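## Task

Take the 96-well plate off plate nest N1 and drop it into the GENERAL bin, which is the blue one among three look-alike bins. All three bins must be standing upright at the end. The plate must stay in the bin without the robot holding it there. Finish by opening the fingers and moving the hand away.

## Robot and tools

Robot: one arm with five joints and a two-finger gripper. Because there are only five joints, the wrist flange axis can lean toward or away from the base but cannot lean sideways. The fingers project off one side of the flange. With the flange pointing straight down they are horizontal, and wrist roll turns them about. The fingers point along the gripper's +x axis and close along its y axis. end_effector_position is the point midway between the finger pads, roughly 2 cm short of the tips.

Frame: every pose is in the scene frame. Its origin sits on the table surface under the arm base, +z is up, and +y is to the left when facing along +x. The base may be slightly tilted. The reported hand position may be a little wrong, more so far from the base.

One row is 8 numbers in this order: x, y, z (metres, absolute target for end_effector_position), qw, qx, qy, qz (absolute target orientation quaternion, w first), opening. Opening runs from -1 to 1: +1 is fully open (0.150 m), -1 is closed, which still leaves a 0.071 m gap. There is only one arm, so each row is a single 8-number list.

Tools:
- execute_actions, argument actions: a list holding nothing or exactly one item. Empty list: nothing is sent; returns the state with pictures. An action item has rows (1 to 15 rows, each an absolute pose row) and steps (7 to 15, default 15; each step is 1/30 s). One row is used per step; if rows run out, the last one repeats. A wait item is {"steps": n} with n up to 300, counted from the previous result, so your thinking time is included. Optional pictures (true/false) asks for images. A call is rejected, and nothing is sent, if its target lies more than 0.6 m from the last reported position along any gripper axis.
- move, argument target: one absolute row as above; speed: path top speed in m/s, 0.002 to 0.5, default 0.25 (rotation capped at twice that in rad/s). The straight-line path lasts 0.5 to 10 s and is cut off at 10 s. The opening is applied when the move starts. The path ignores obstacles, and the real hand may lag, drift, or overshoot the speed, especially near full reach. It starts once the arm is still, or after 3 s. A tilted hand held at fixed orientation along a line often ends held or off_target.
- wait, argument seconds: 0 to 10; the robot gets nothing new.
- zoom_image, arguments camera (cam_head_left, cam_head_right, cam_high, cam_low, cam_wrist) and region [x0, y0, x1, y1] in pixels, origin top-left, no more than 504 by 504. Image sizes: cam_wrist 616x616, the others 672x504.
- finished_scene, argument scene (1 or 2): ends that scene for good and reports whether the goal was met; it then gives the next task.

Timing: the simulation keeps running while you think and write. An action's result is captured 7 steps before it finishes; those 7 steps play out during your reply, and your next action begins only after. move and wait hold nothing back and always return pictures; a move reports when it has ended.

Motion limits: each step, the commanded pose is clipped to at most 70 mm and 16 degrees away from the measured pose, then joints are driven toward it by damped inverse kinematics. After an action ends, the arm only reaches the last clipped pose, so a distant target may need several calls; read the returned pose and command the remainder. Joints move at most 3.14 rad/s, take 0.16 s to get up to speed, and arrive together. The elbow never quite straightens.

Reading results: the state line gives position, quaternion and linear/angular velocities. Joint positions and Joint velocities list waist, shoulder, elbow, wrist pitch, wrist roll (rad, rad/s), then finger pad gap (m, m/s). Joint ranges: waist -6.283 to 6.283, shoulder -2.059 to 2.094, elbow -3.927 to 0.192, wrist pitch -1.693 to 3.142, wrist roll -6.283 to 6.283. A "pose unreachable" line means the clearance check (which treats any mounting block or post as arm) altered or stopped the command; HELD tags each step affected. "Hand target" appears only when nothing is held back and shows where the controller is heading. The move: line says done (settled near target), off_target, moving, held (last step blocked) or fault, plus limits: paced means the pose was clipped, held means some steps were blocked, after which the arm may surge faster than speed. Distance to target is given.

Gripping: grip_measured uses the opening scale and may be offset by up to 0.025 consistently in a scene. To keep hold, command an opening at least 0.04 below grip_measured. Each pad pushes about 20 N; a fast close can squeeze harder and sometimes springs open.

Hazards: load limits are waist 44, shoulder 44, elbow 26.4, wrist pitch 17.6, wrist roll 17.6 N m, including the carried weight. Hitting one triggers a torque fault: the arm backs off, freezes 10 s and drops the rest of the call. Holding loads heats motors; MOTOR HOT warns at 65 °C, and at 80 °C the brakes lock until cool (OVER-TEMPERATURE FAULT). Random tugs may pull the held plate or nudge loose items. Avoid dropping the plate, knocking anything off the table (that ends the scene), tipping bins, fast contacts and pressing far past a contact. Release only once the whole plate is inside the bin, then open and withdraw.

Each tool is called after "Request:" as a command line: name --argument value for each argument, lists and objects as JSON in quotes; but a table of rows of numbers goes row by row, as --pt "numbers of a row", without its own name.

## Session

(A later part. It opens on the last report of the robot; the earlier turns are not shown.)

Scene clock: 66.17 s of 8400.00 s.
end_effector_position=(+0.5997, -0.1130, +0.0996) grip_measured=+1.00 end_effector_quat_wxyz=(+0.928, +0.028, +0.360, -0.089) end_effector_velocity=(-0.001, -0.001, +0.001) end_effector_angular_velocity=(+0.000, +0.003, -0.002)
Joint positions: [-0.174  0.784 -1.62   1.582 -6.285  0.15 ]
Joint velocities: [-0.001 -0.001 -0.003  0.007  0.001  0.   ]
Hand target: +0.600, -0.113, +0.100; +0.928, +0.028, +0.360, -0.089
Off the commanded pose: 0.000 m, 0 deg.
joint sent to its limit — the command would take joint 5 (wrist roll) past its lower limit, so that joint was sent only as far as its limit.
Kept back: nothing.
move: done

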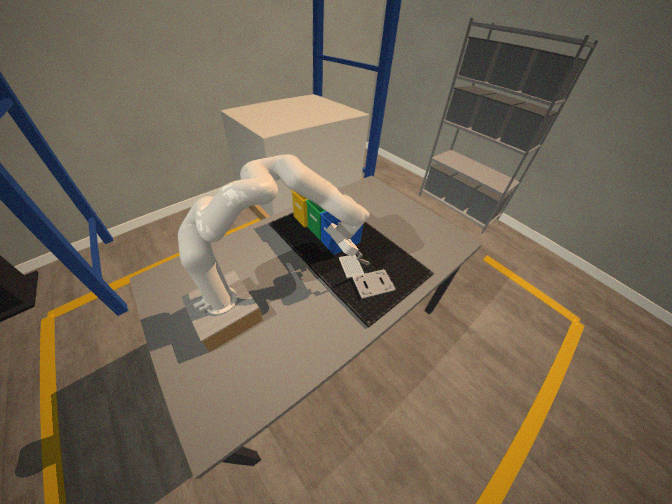

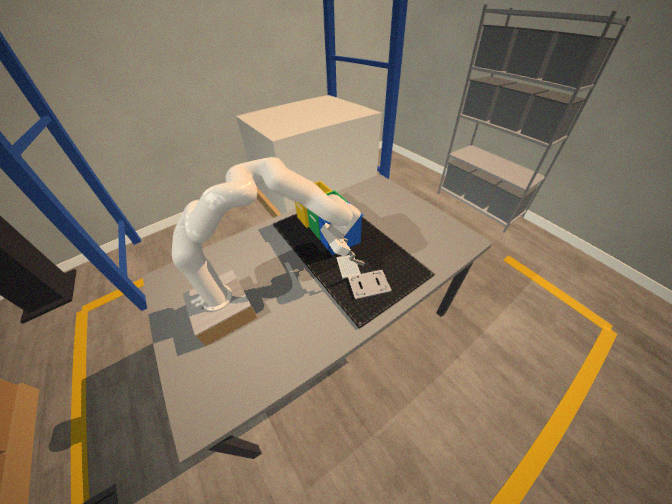

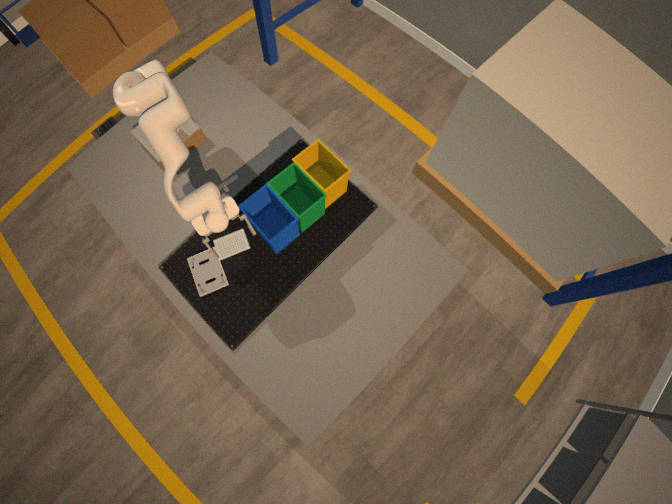

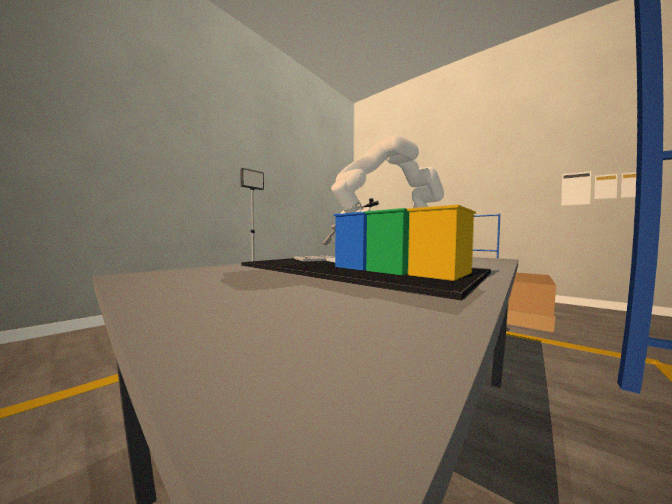

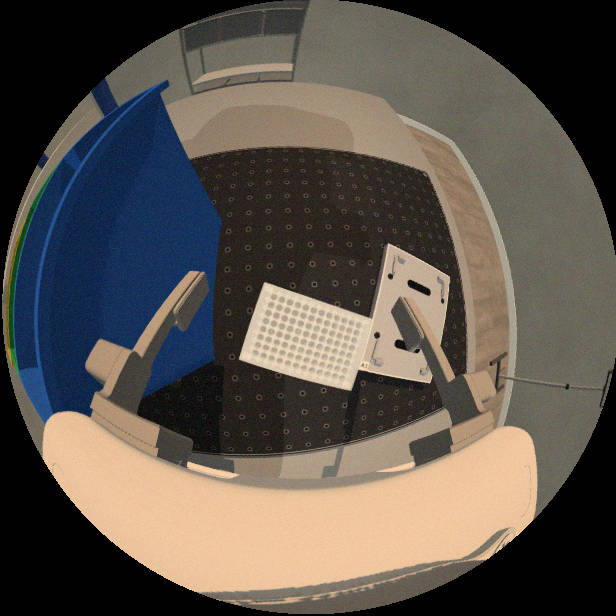

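Request:
move --target '[0.625,-0.118,0.03,0.948,0.03,0.30,-0.092,-1]' --speed 0.06

Request:
move --target '[0.53,-0.065,0.03,0.95,0.02,0.30,-0.06,-1]' --speed 0.05

Request:
move --target '[0.47,-0.05,0.10,0.96,0,0.1,-0.27,1]' --speed 0.1

Scene clock: 68.13 s of 8400.00 s.
end_effector_position=(+0.6292, -0.1189, +0.0358) grip_measured=-0.99 end_effector_quat_wxyz=(+0.951, +0.021, +0.295, -0.090) end_effector_velocity=(-0.002, +0.000, -0.000) end_effector_angular_velocity=(+0.000, +0.004, -0.001)
Joint positions: [-0.173  0.926 -1.627  1.309 -6.285  0.071]
Joint velocities: [ 0.    -0.004  0.009 -0.001  0.001  0.   ]
Hand target: +0.625, -0.118, +0.030; +0.949, +0.022, +0.301, -0.090
Off the commanded pose: 0.007 m, 1 deg.
joint sent to its limit — the command would take joint 5 (wrist roll) past its lower limit, so that joint was sent only as far as its limit.
Kept back: nothing.
move: off_target

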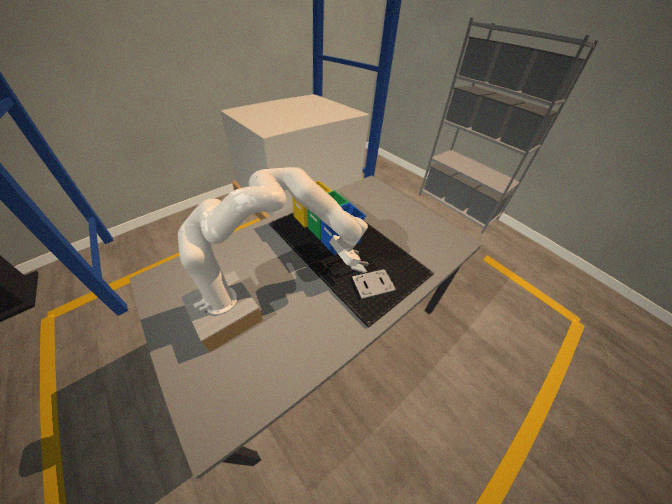

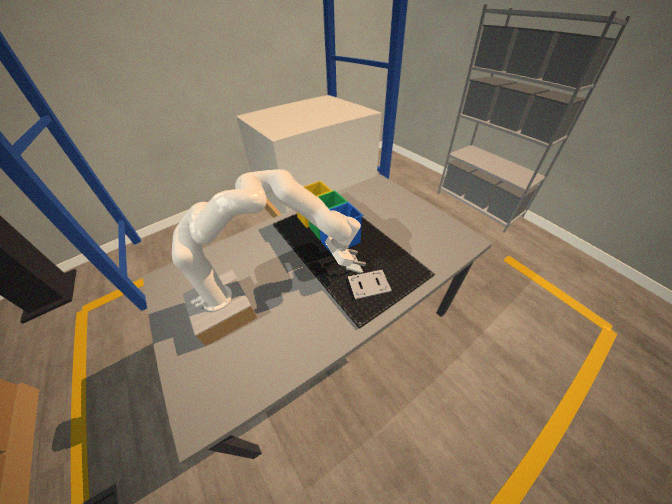

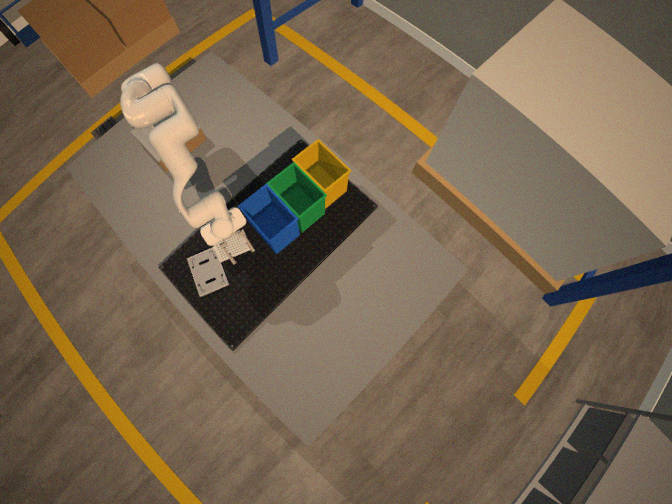

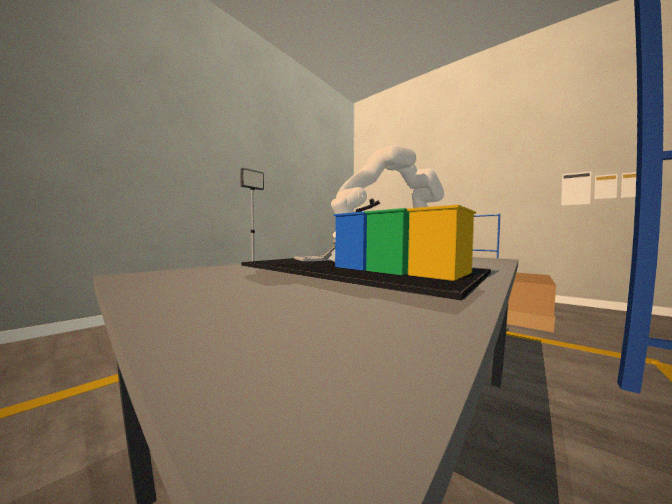

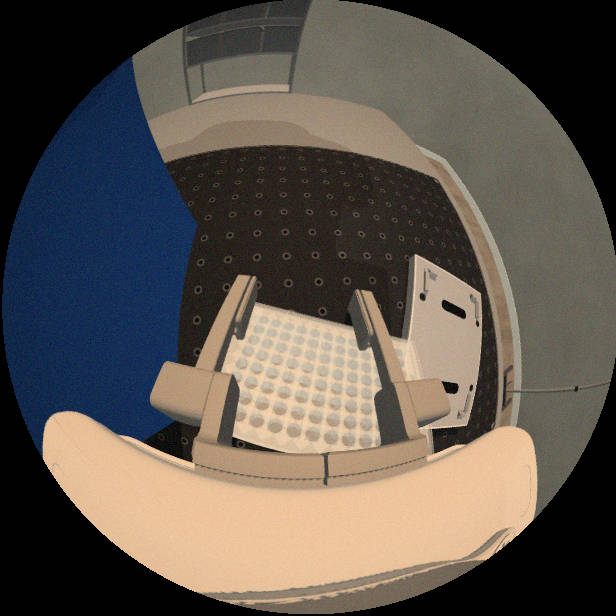

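Scene clock: 70.77 s of 8400.00 s.
end_effector_position=(+0.5363, -0.0660, +0.0354) grip_measured=-0.99 end_effector_quat_wxyz=(+0.954, +0.011, +0.294, -0.059) end_effector_velocity=(-0.001, +0.000, -0.000) end_effector_angular_velocity=(-0.000, -0.001, +0.000)
Joint positions: [-0.108  0.668 -1.122  1.058 -6.285  0.071]
Joint velocities: [ 0.    -0.001  0.004 -0.004 -0.    -0.   ]
Hand target: +0.530, -0.065, +0.030; +0.952, +0.012, +0.301, -0.059
Off the commanded pose: 0.008 m, 1 deg.
joint sent to its limit — the command would take joint 5 (wrist roll) past its lower limit, so that joint was sent only as far as its limit.
Kept back: nothing.
move: off_target

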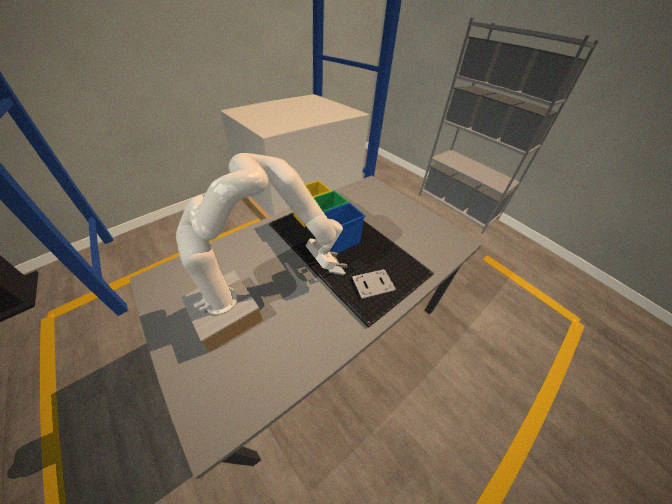

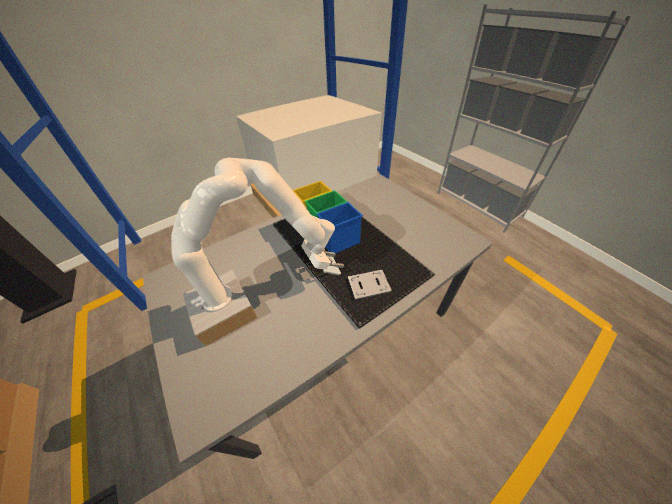

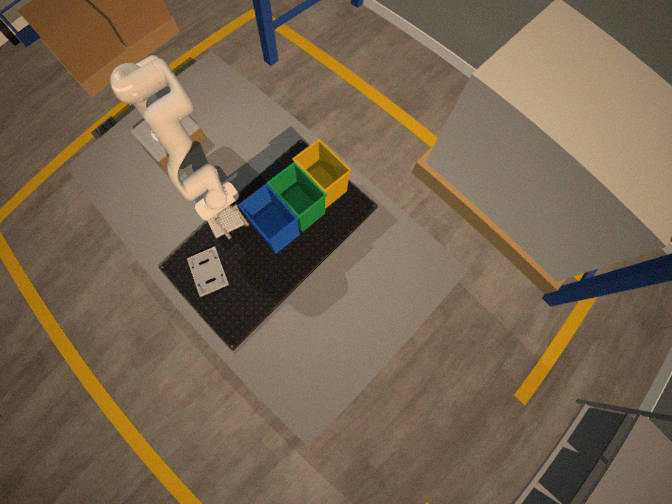

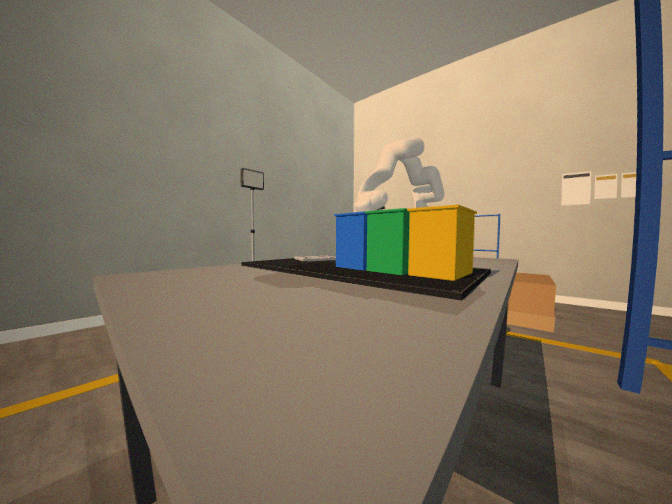

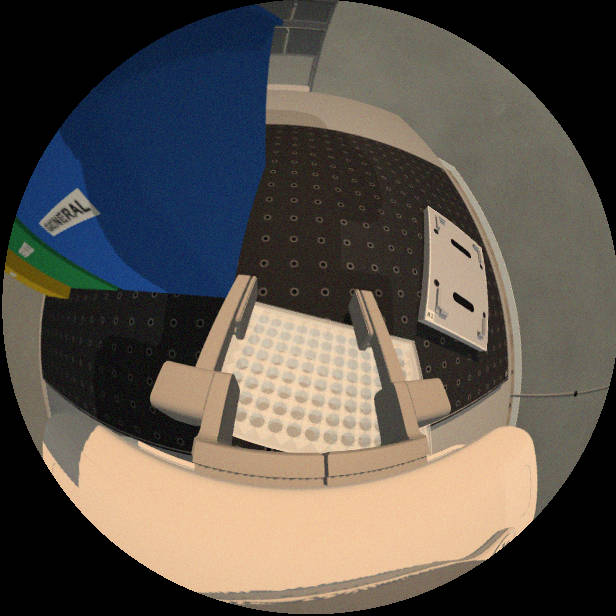

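Scene clock: 74.03 s of 8400.00 s.
end_effector_position=(+0.4703, -0.0502, +0.1000) grip_measured=+1.00 end_effector_quat_wxyz=(+0.960, -0.039, +0.087, -0.263) end_effector_velocity=(-0.000, -0.000, +0.000) end_effector_angular_velocity=(-0.001, -0.010, -0.008)
Joint positions: [ 0.086  0.412 -0.588  0.369 -5.677  0.15 ]
Joint velocities: [ 0.003  0.003  0.003 -0.016  0.011  0.   ]
Hand target: +0.470, -0.050, +0.100; +0.960, -0.039, +0.086, -0.263
Off the commanded pose: 0.000 m, 5 deg.
Kept back: nothing.
move: off_target

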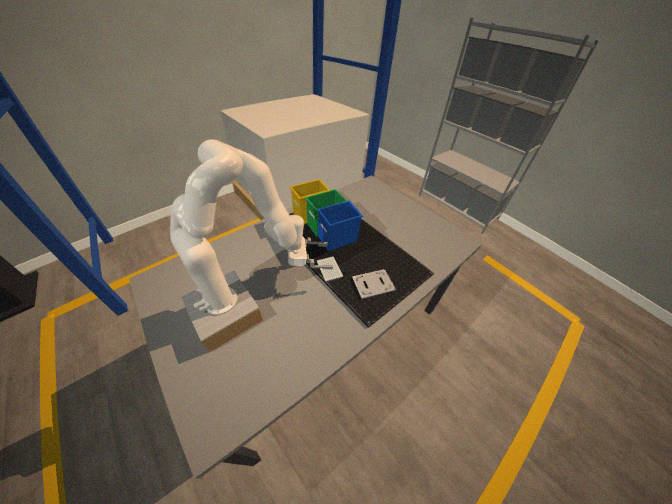

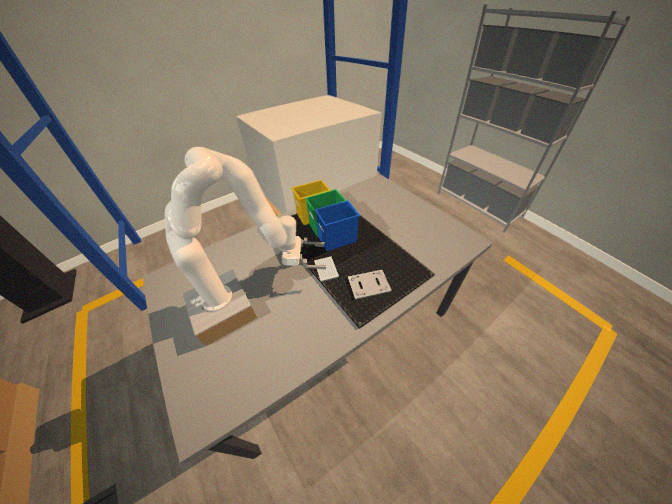

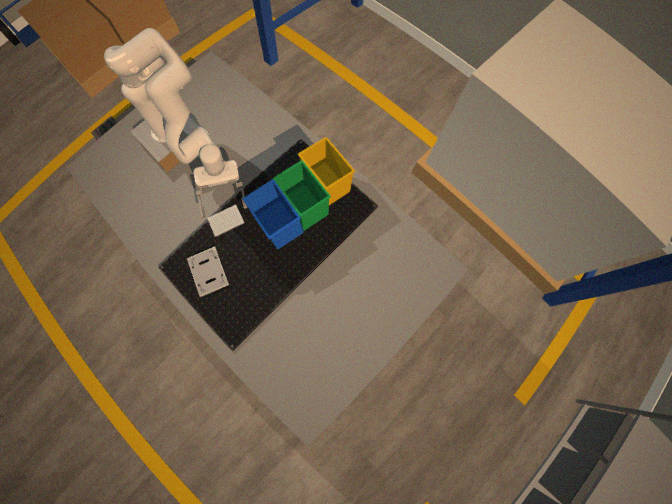

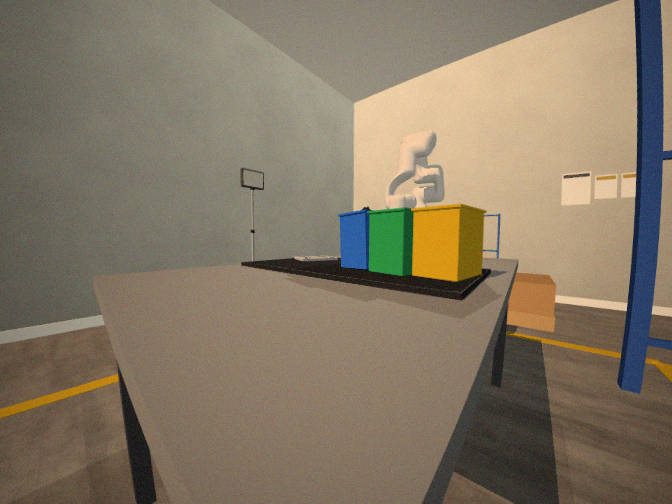

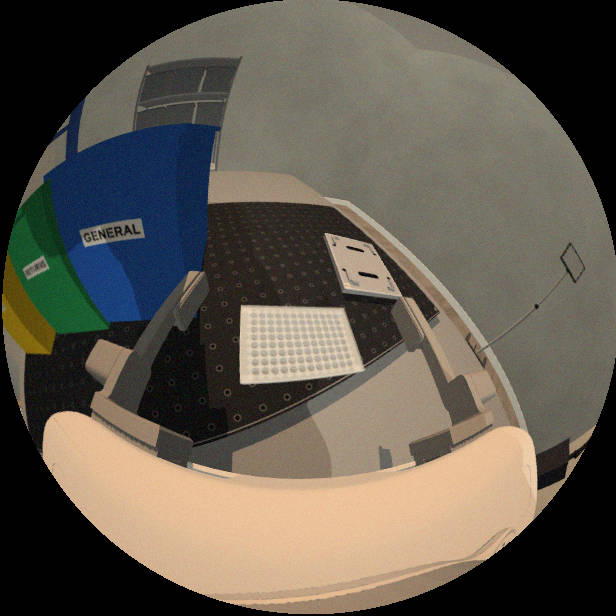

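Request:
move --target '[0.47,-0.05,0.026,0.963,-0.02,0.04,-0.264,1]' --speed 0.08

Request:
move --target '[0.517,-0.078,0.024,0.963,-0.02,0.04,-0.264,1]' --speed 0.05

Scene clock: 75.60 s of 8400.00 s.
end_effector_position=(+0.4717, -0.0507, +0.0290) grip_measured=+1.00 end_effector_quat_wxyz=(+0.963, -0.021, +0.035, -0.266) end_effector_velocity=(-0.001, +0.000, -0.004) end_effector_angular_velocity=(-0.001, +0.003, -0.004)
Joint positions: [ 0.09   0.745 -0.665  0.004 -5.668  0.15 ]
Joint velocities: [ 0.002  0.012 -0.007 -0.002  0.006  0.   ]
Hand target: +0.470, -0.050, +0.026; +0.963, -0.022, +0.039, -0.264
Off the commanded pose: 0.004 m, 1 deg.
Kept back: nothing.
move: off_target

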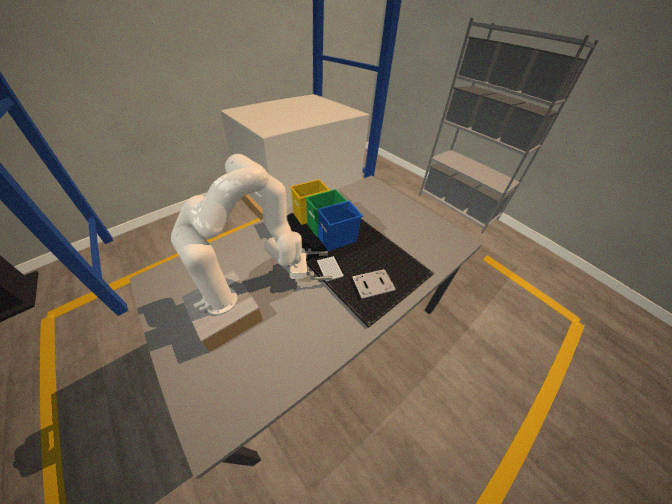

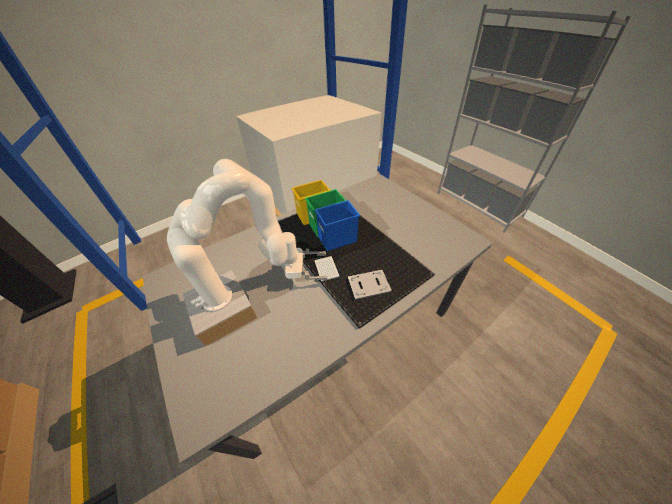

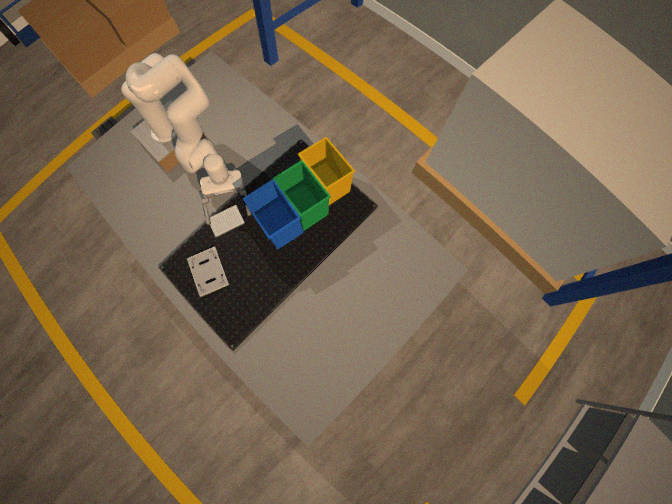

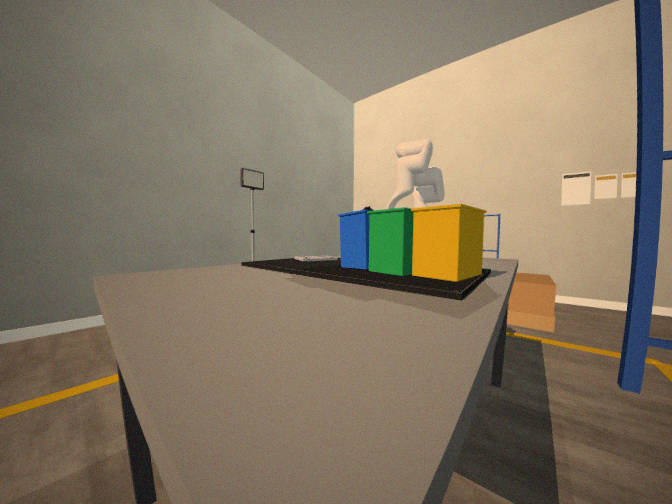

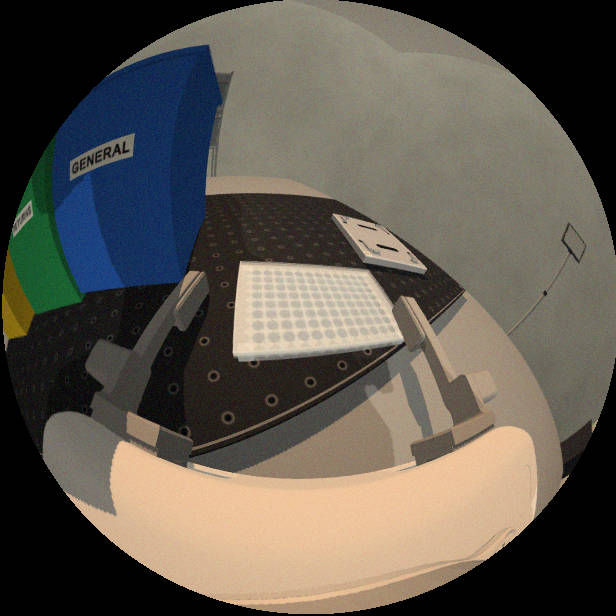

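Scene clock: 77.03 s of 8400.00 s.
end_effector_position=(+0.5203, -0.0778, +0.0291) grip_measured=+1.00 end_effector_quat_wxyz=(+0.964, -0.017, +0.035, -0.264) end_effector_velocity=(+0.001, +0.000, +0.000) end_effector_angular_velocity=(+0.000, +0.000, +0.002)
Joint positions: [ 0.01   0.783 -0.82   0.118 -5.751  0.15 ]
Joint velocities: [-0.    -0.    -0.002  0.003 -0.002  0.   ]
Hand target: +0.517, -0.078, +0.024; +0.963, -0.019, +0.040, -0.264
Off the commanded pose: 0.006 m, 1 deg.
Kept back: nothing.
move: off_target

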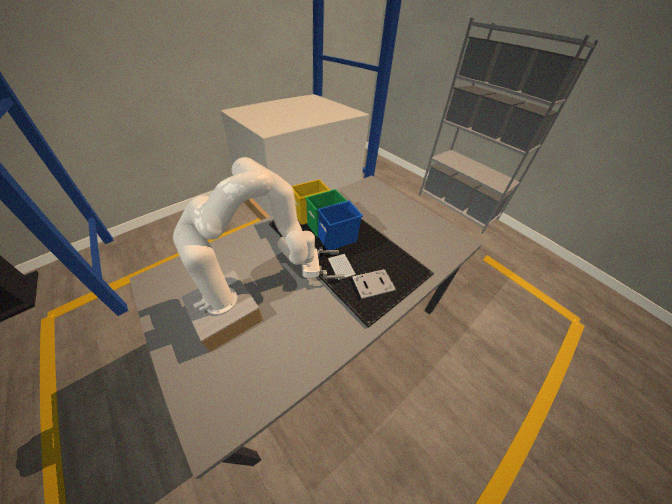

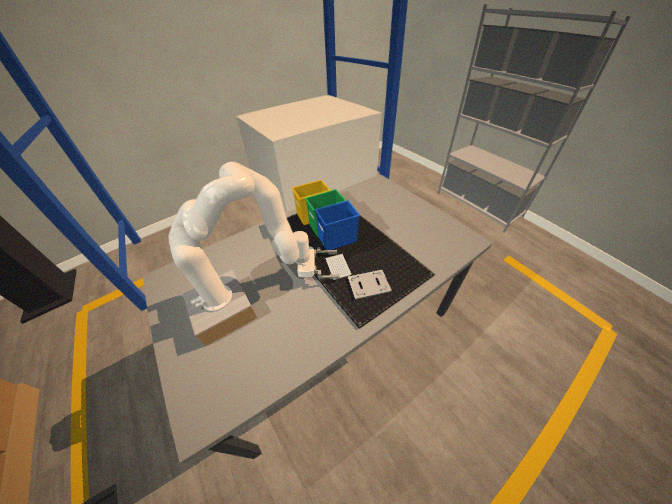

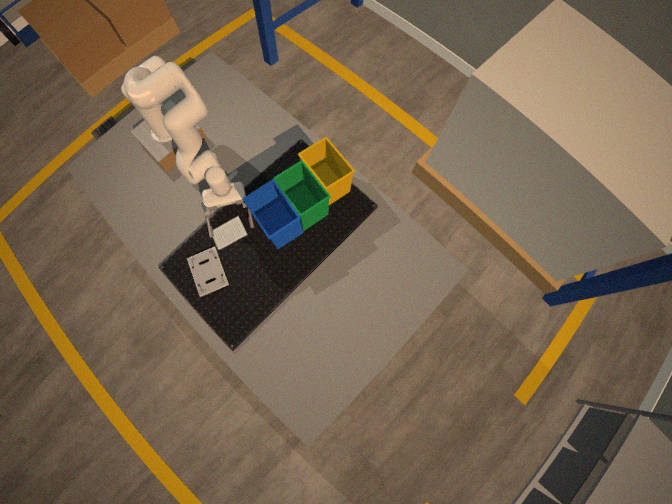

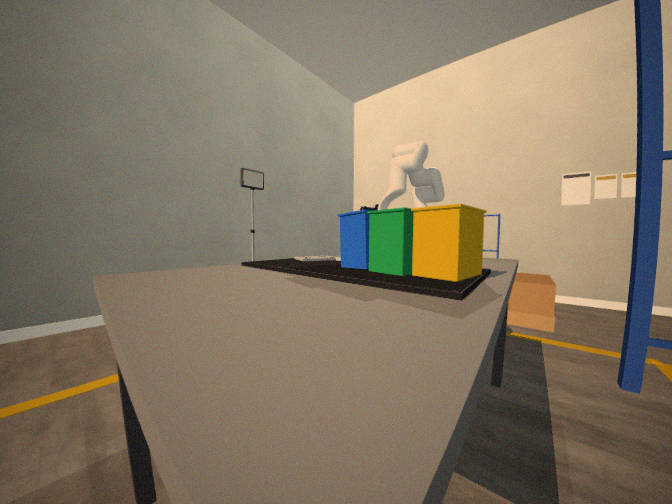

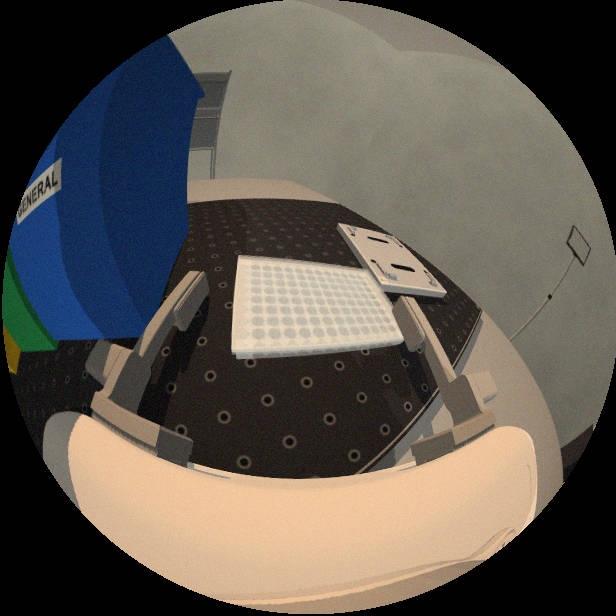

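Request:
move --target '[0.512,-0.091,0.029,0.963,-0.02,0.04,-0.264,1]' --speed 0.05

Request:
move --target '[0.555,-0.117,0.029,0.963,-0.02,0.04,-0.264,1]' --speed 0.05

Request:
move --target '[0.555,-0.117,0.029,0.963,-0.02,0.04,-0.264,0.3]' --speed 0.05

Scene clock: 78.23 s of 8400.00 s.
end_effector_position=(+0.5109, -0.0905, +0.0277) grip_measured=+1.00 end_effector_quat_wxyz=(+0.964, -0.018, +0.043, -0.264) end_effector_velocity=(-0.002, -0.003, +0.001) end_effector_angular_velocity=(-0.000, -0.001, -0.009)
Joint positions: [-0.023  0.771 -0.794  0.12  -5.786  0.15 ]
Joint velocities: [-0.006 -0.003  0.004 -0.002  0.002  0.   ]
Hand target: +0.512, -0.091, +0.029; +0.963, -0.017, +0.041, -0.264
Off the commanded pose: 0.002 m, 0 deg.
Kept back: nothing.
move: done

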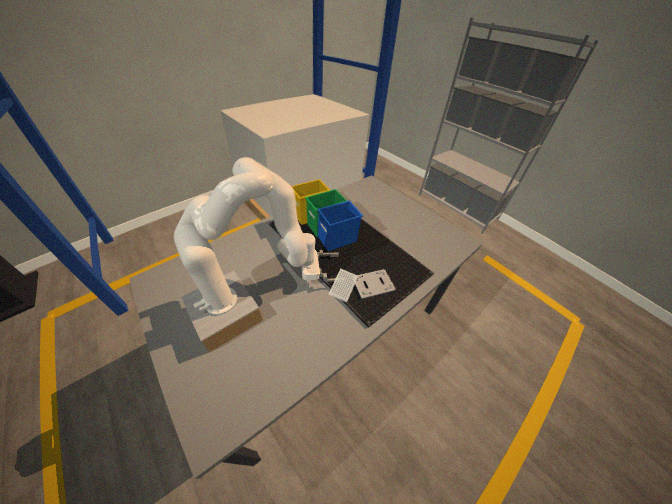

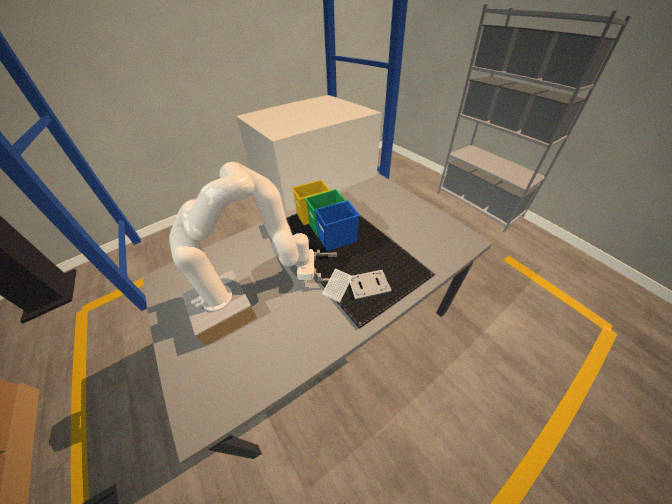

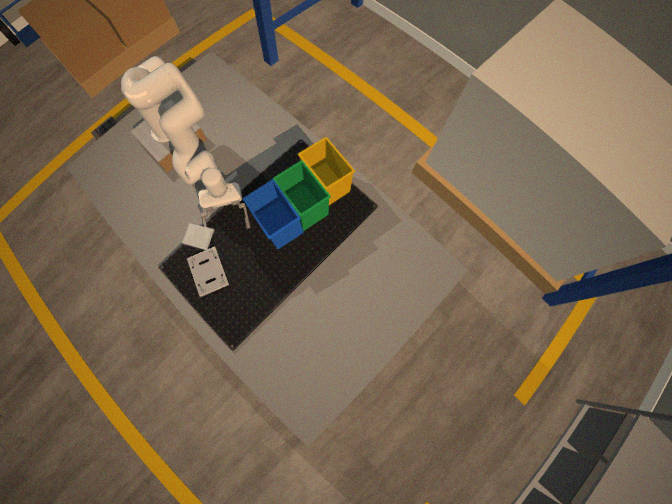

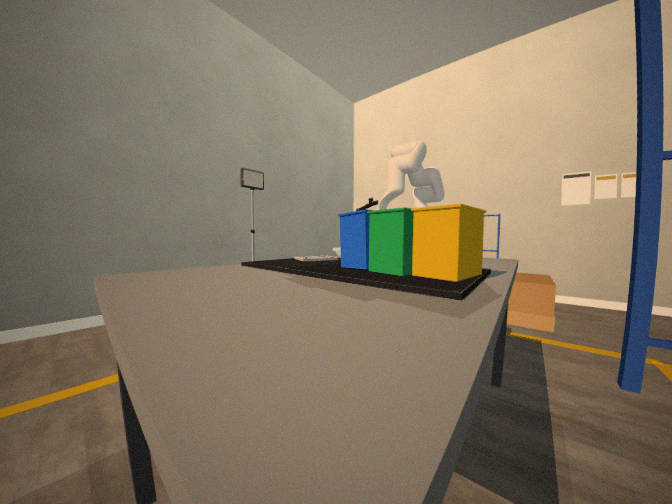

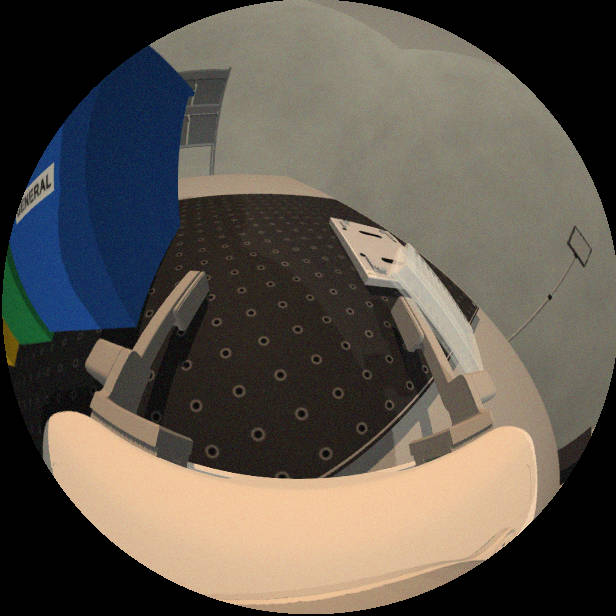

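Scene clock: 79.53 s of 8400.00 s.
end_effector_position=(+0.5503, -0.1148, +0.0277) grip_measured=+1.00 end_effector_quat_wxyz=(+0.963, -0.015, +0.045, -0.264) end_effector_velocity=(-0.000, -0.001, -0.002) end_effector_angular_velocity=(+0.001, +0.005, +0.006)
Joint positions: [-0.077  0.813 -0.94   0.226 -5.838  0.15 ]
Joint velocities: [-0.004  0.004 -0.003  0.004 -0.01   0.   ]
Hand target: +0.555, -0.117, +0.029; +0.963, -0.014, +0.041, -0.265
Off the commanded pose: 0.005 m, 1 deg.
Kept back: nothing.
move: off_target

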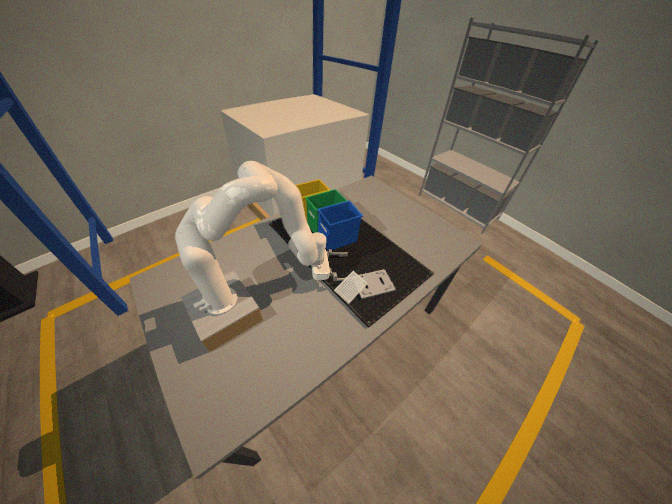

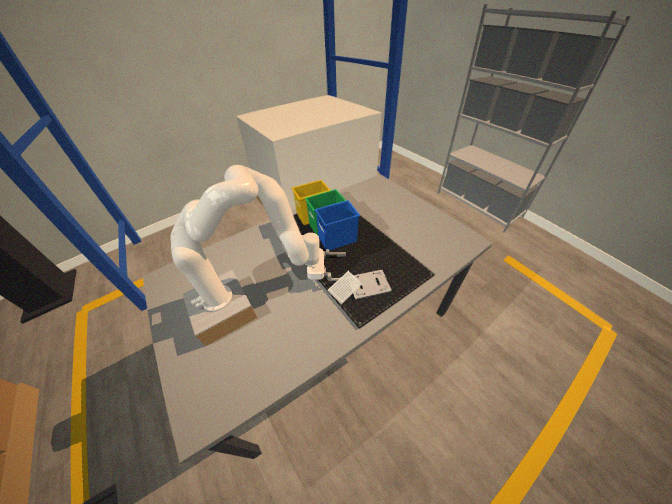

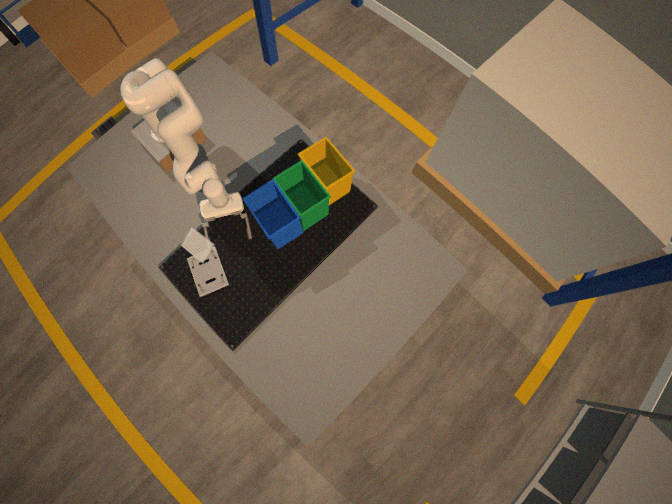

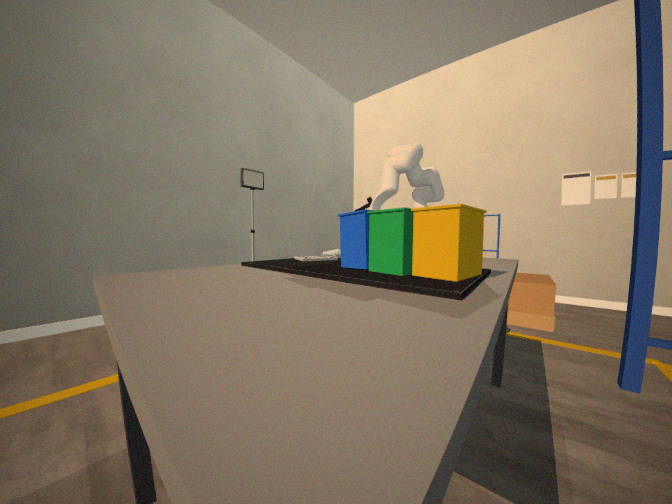

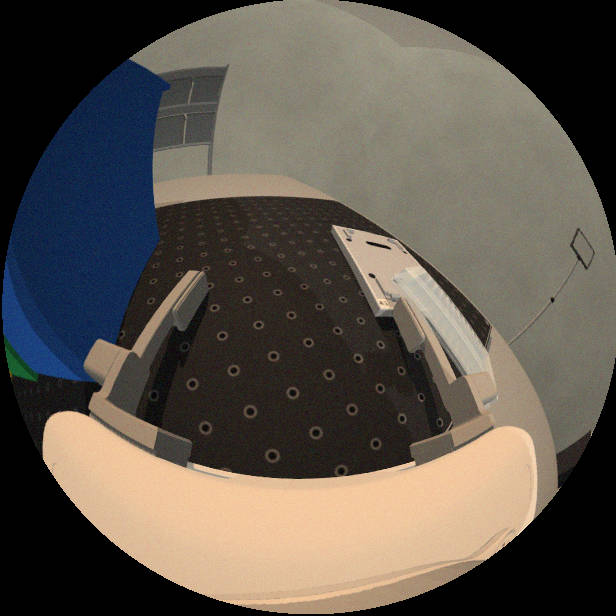

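Scene clock: 80.23 s of 8400.00 s.
end_effector_position=(+0.5504, -0.1158, +0.0273) grip_measured=+0.98 end_effector_quat_wxyz=(+0.963, -0.015, +0.045, -0.265) end_effector_velocity=(-0.000, -0.001, +0.000) end_effector_angular_velocity=(+0.000, +0.002, -0.001)
Joint positions: [-0.079  0.815 -0.941  0.227 -5.838  0.149]
Joint velocities: [-0.002 -0.001  0.     0.003 -0.     0.   ]
Hand target: +0.555, -0.117, +0.029; +0.963, -0.014, +0.041, -0.265
Off the commanded pose: 0.005 m, 1 deg.
Kept back: nothing.
move: off_target

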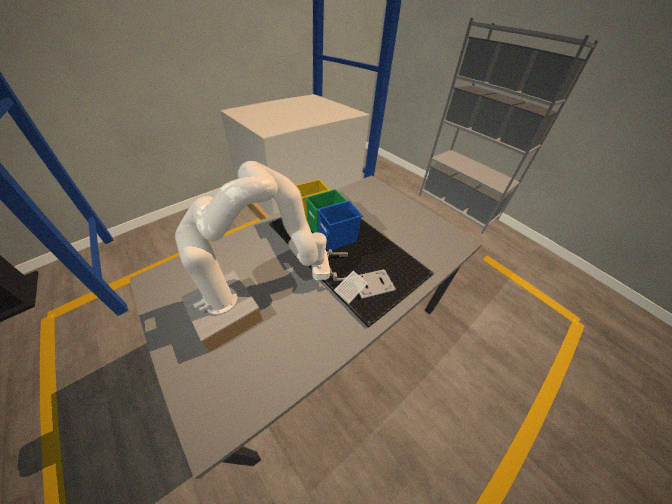

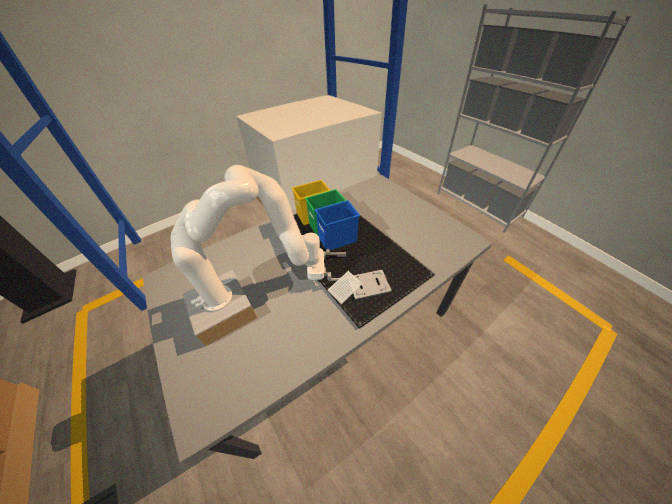

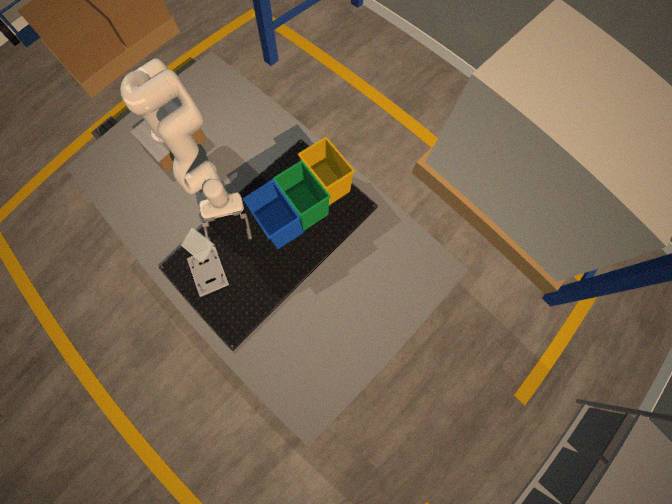

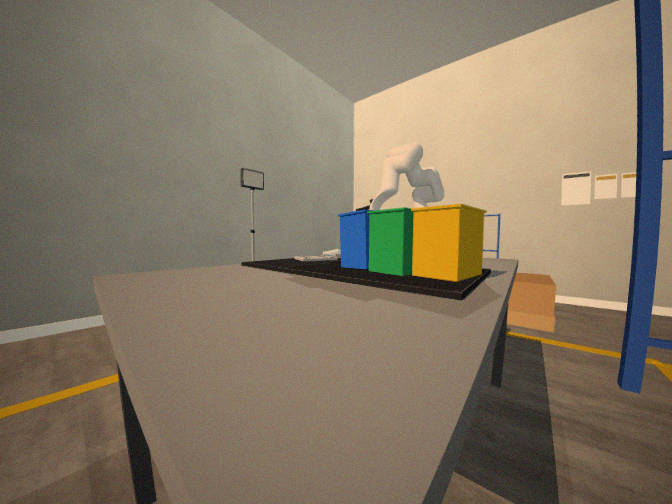

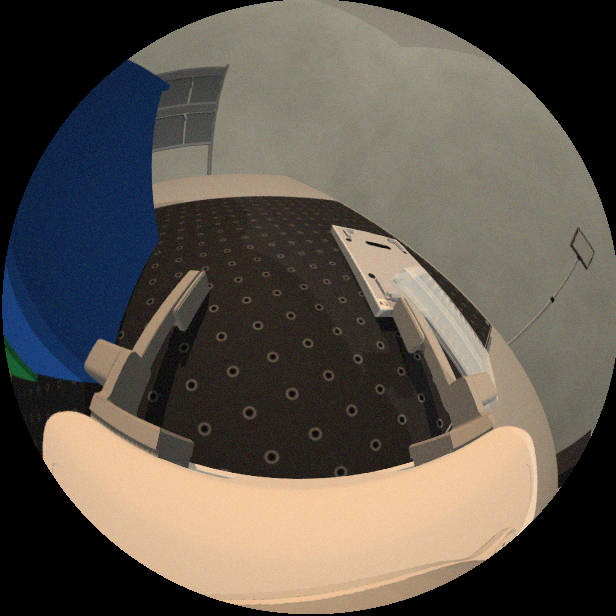

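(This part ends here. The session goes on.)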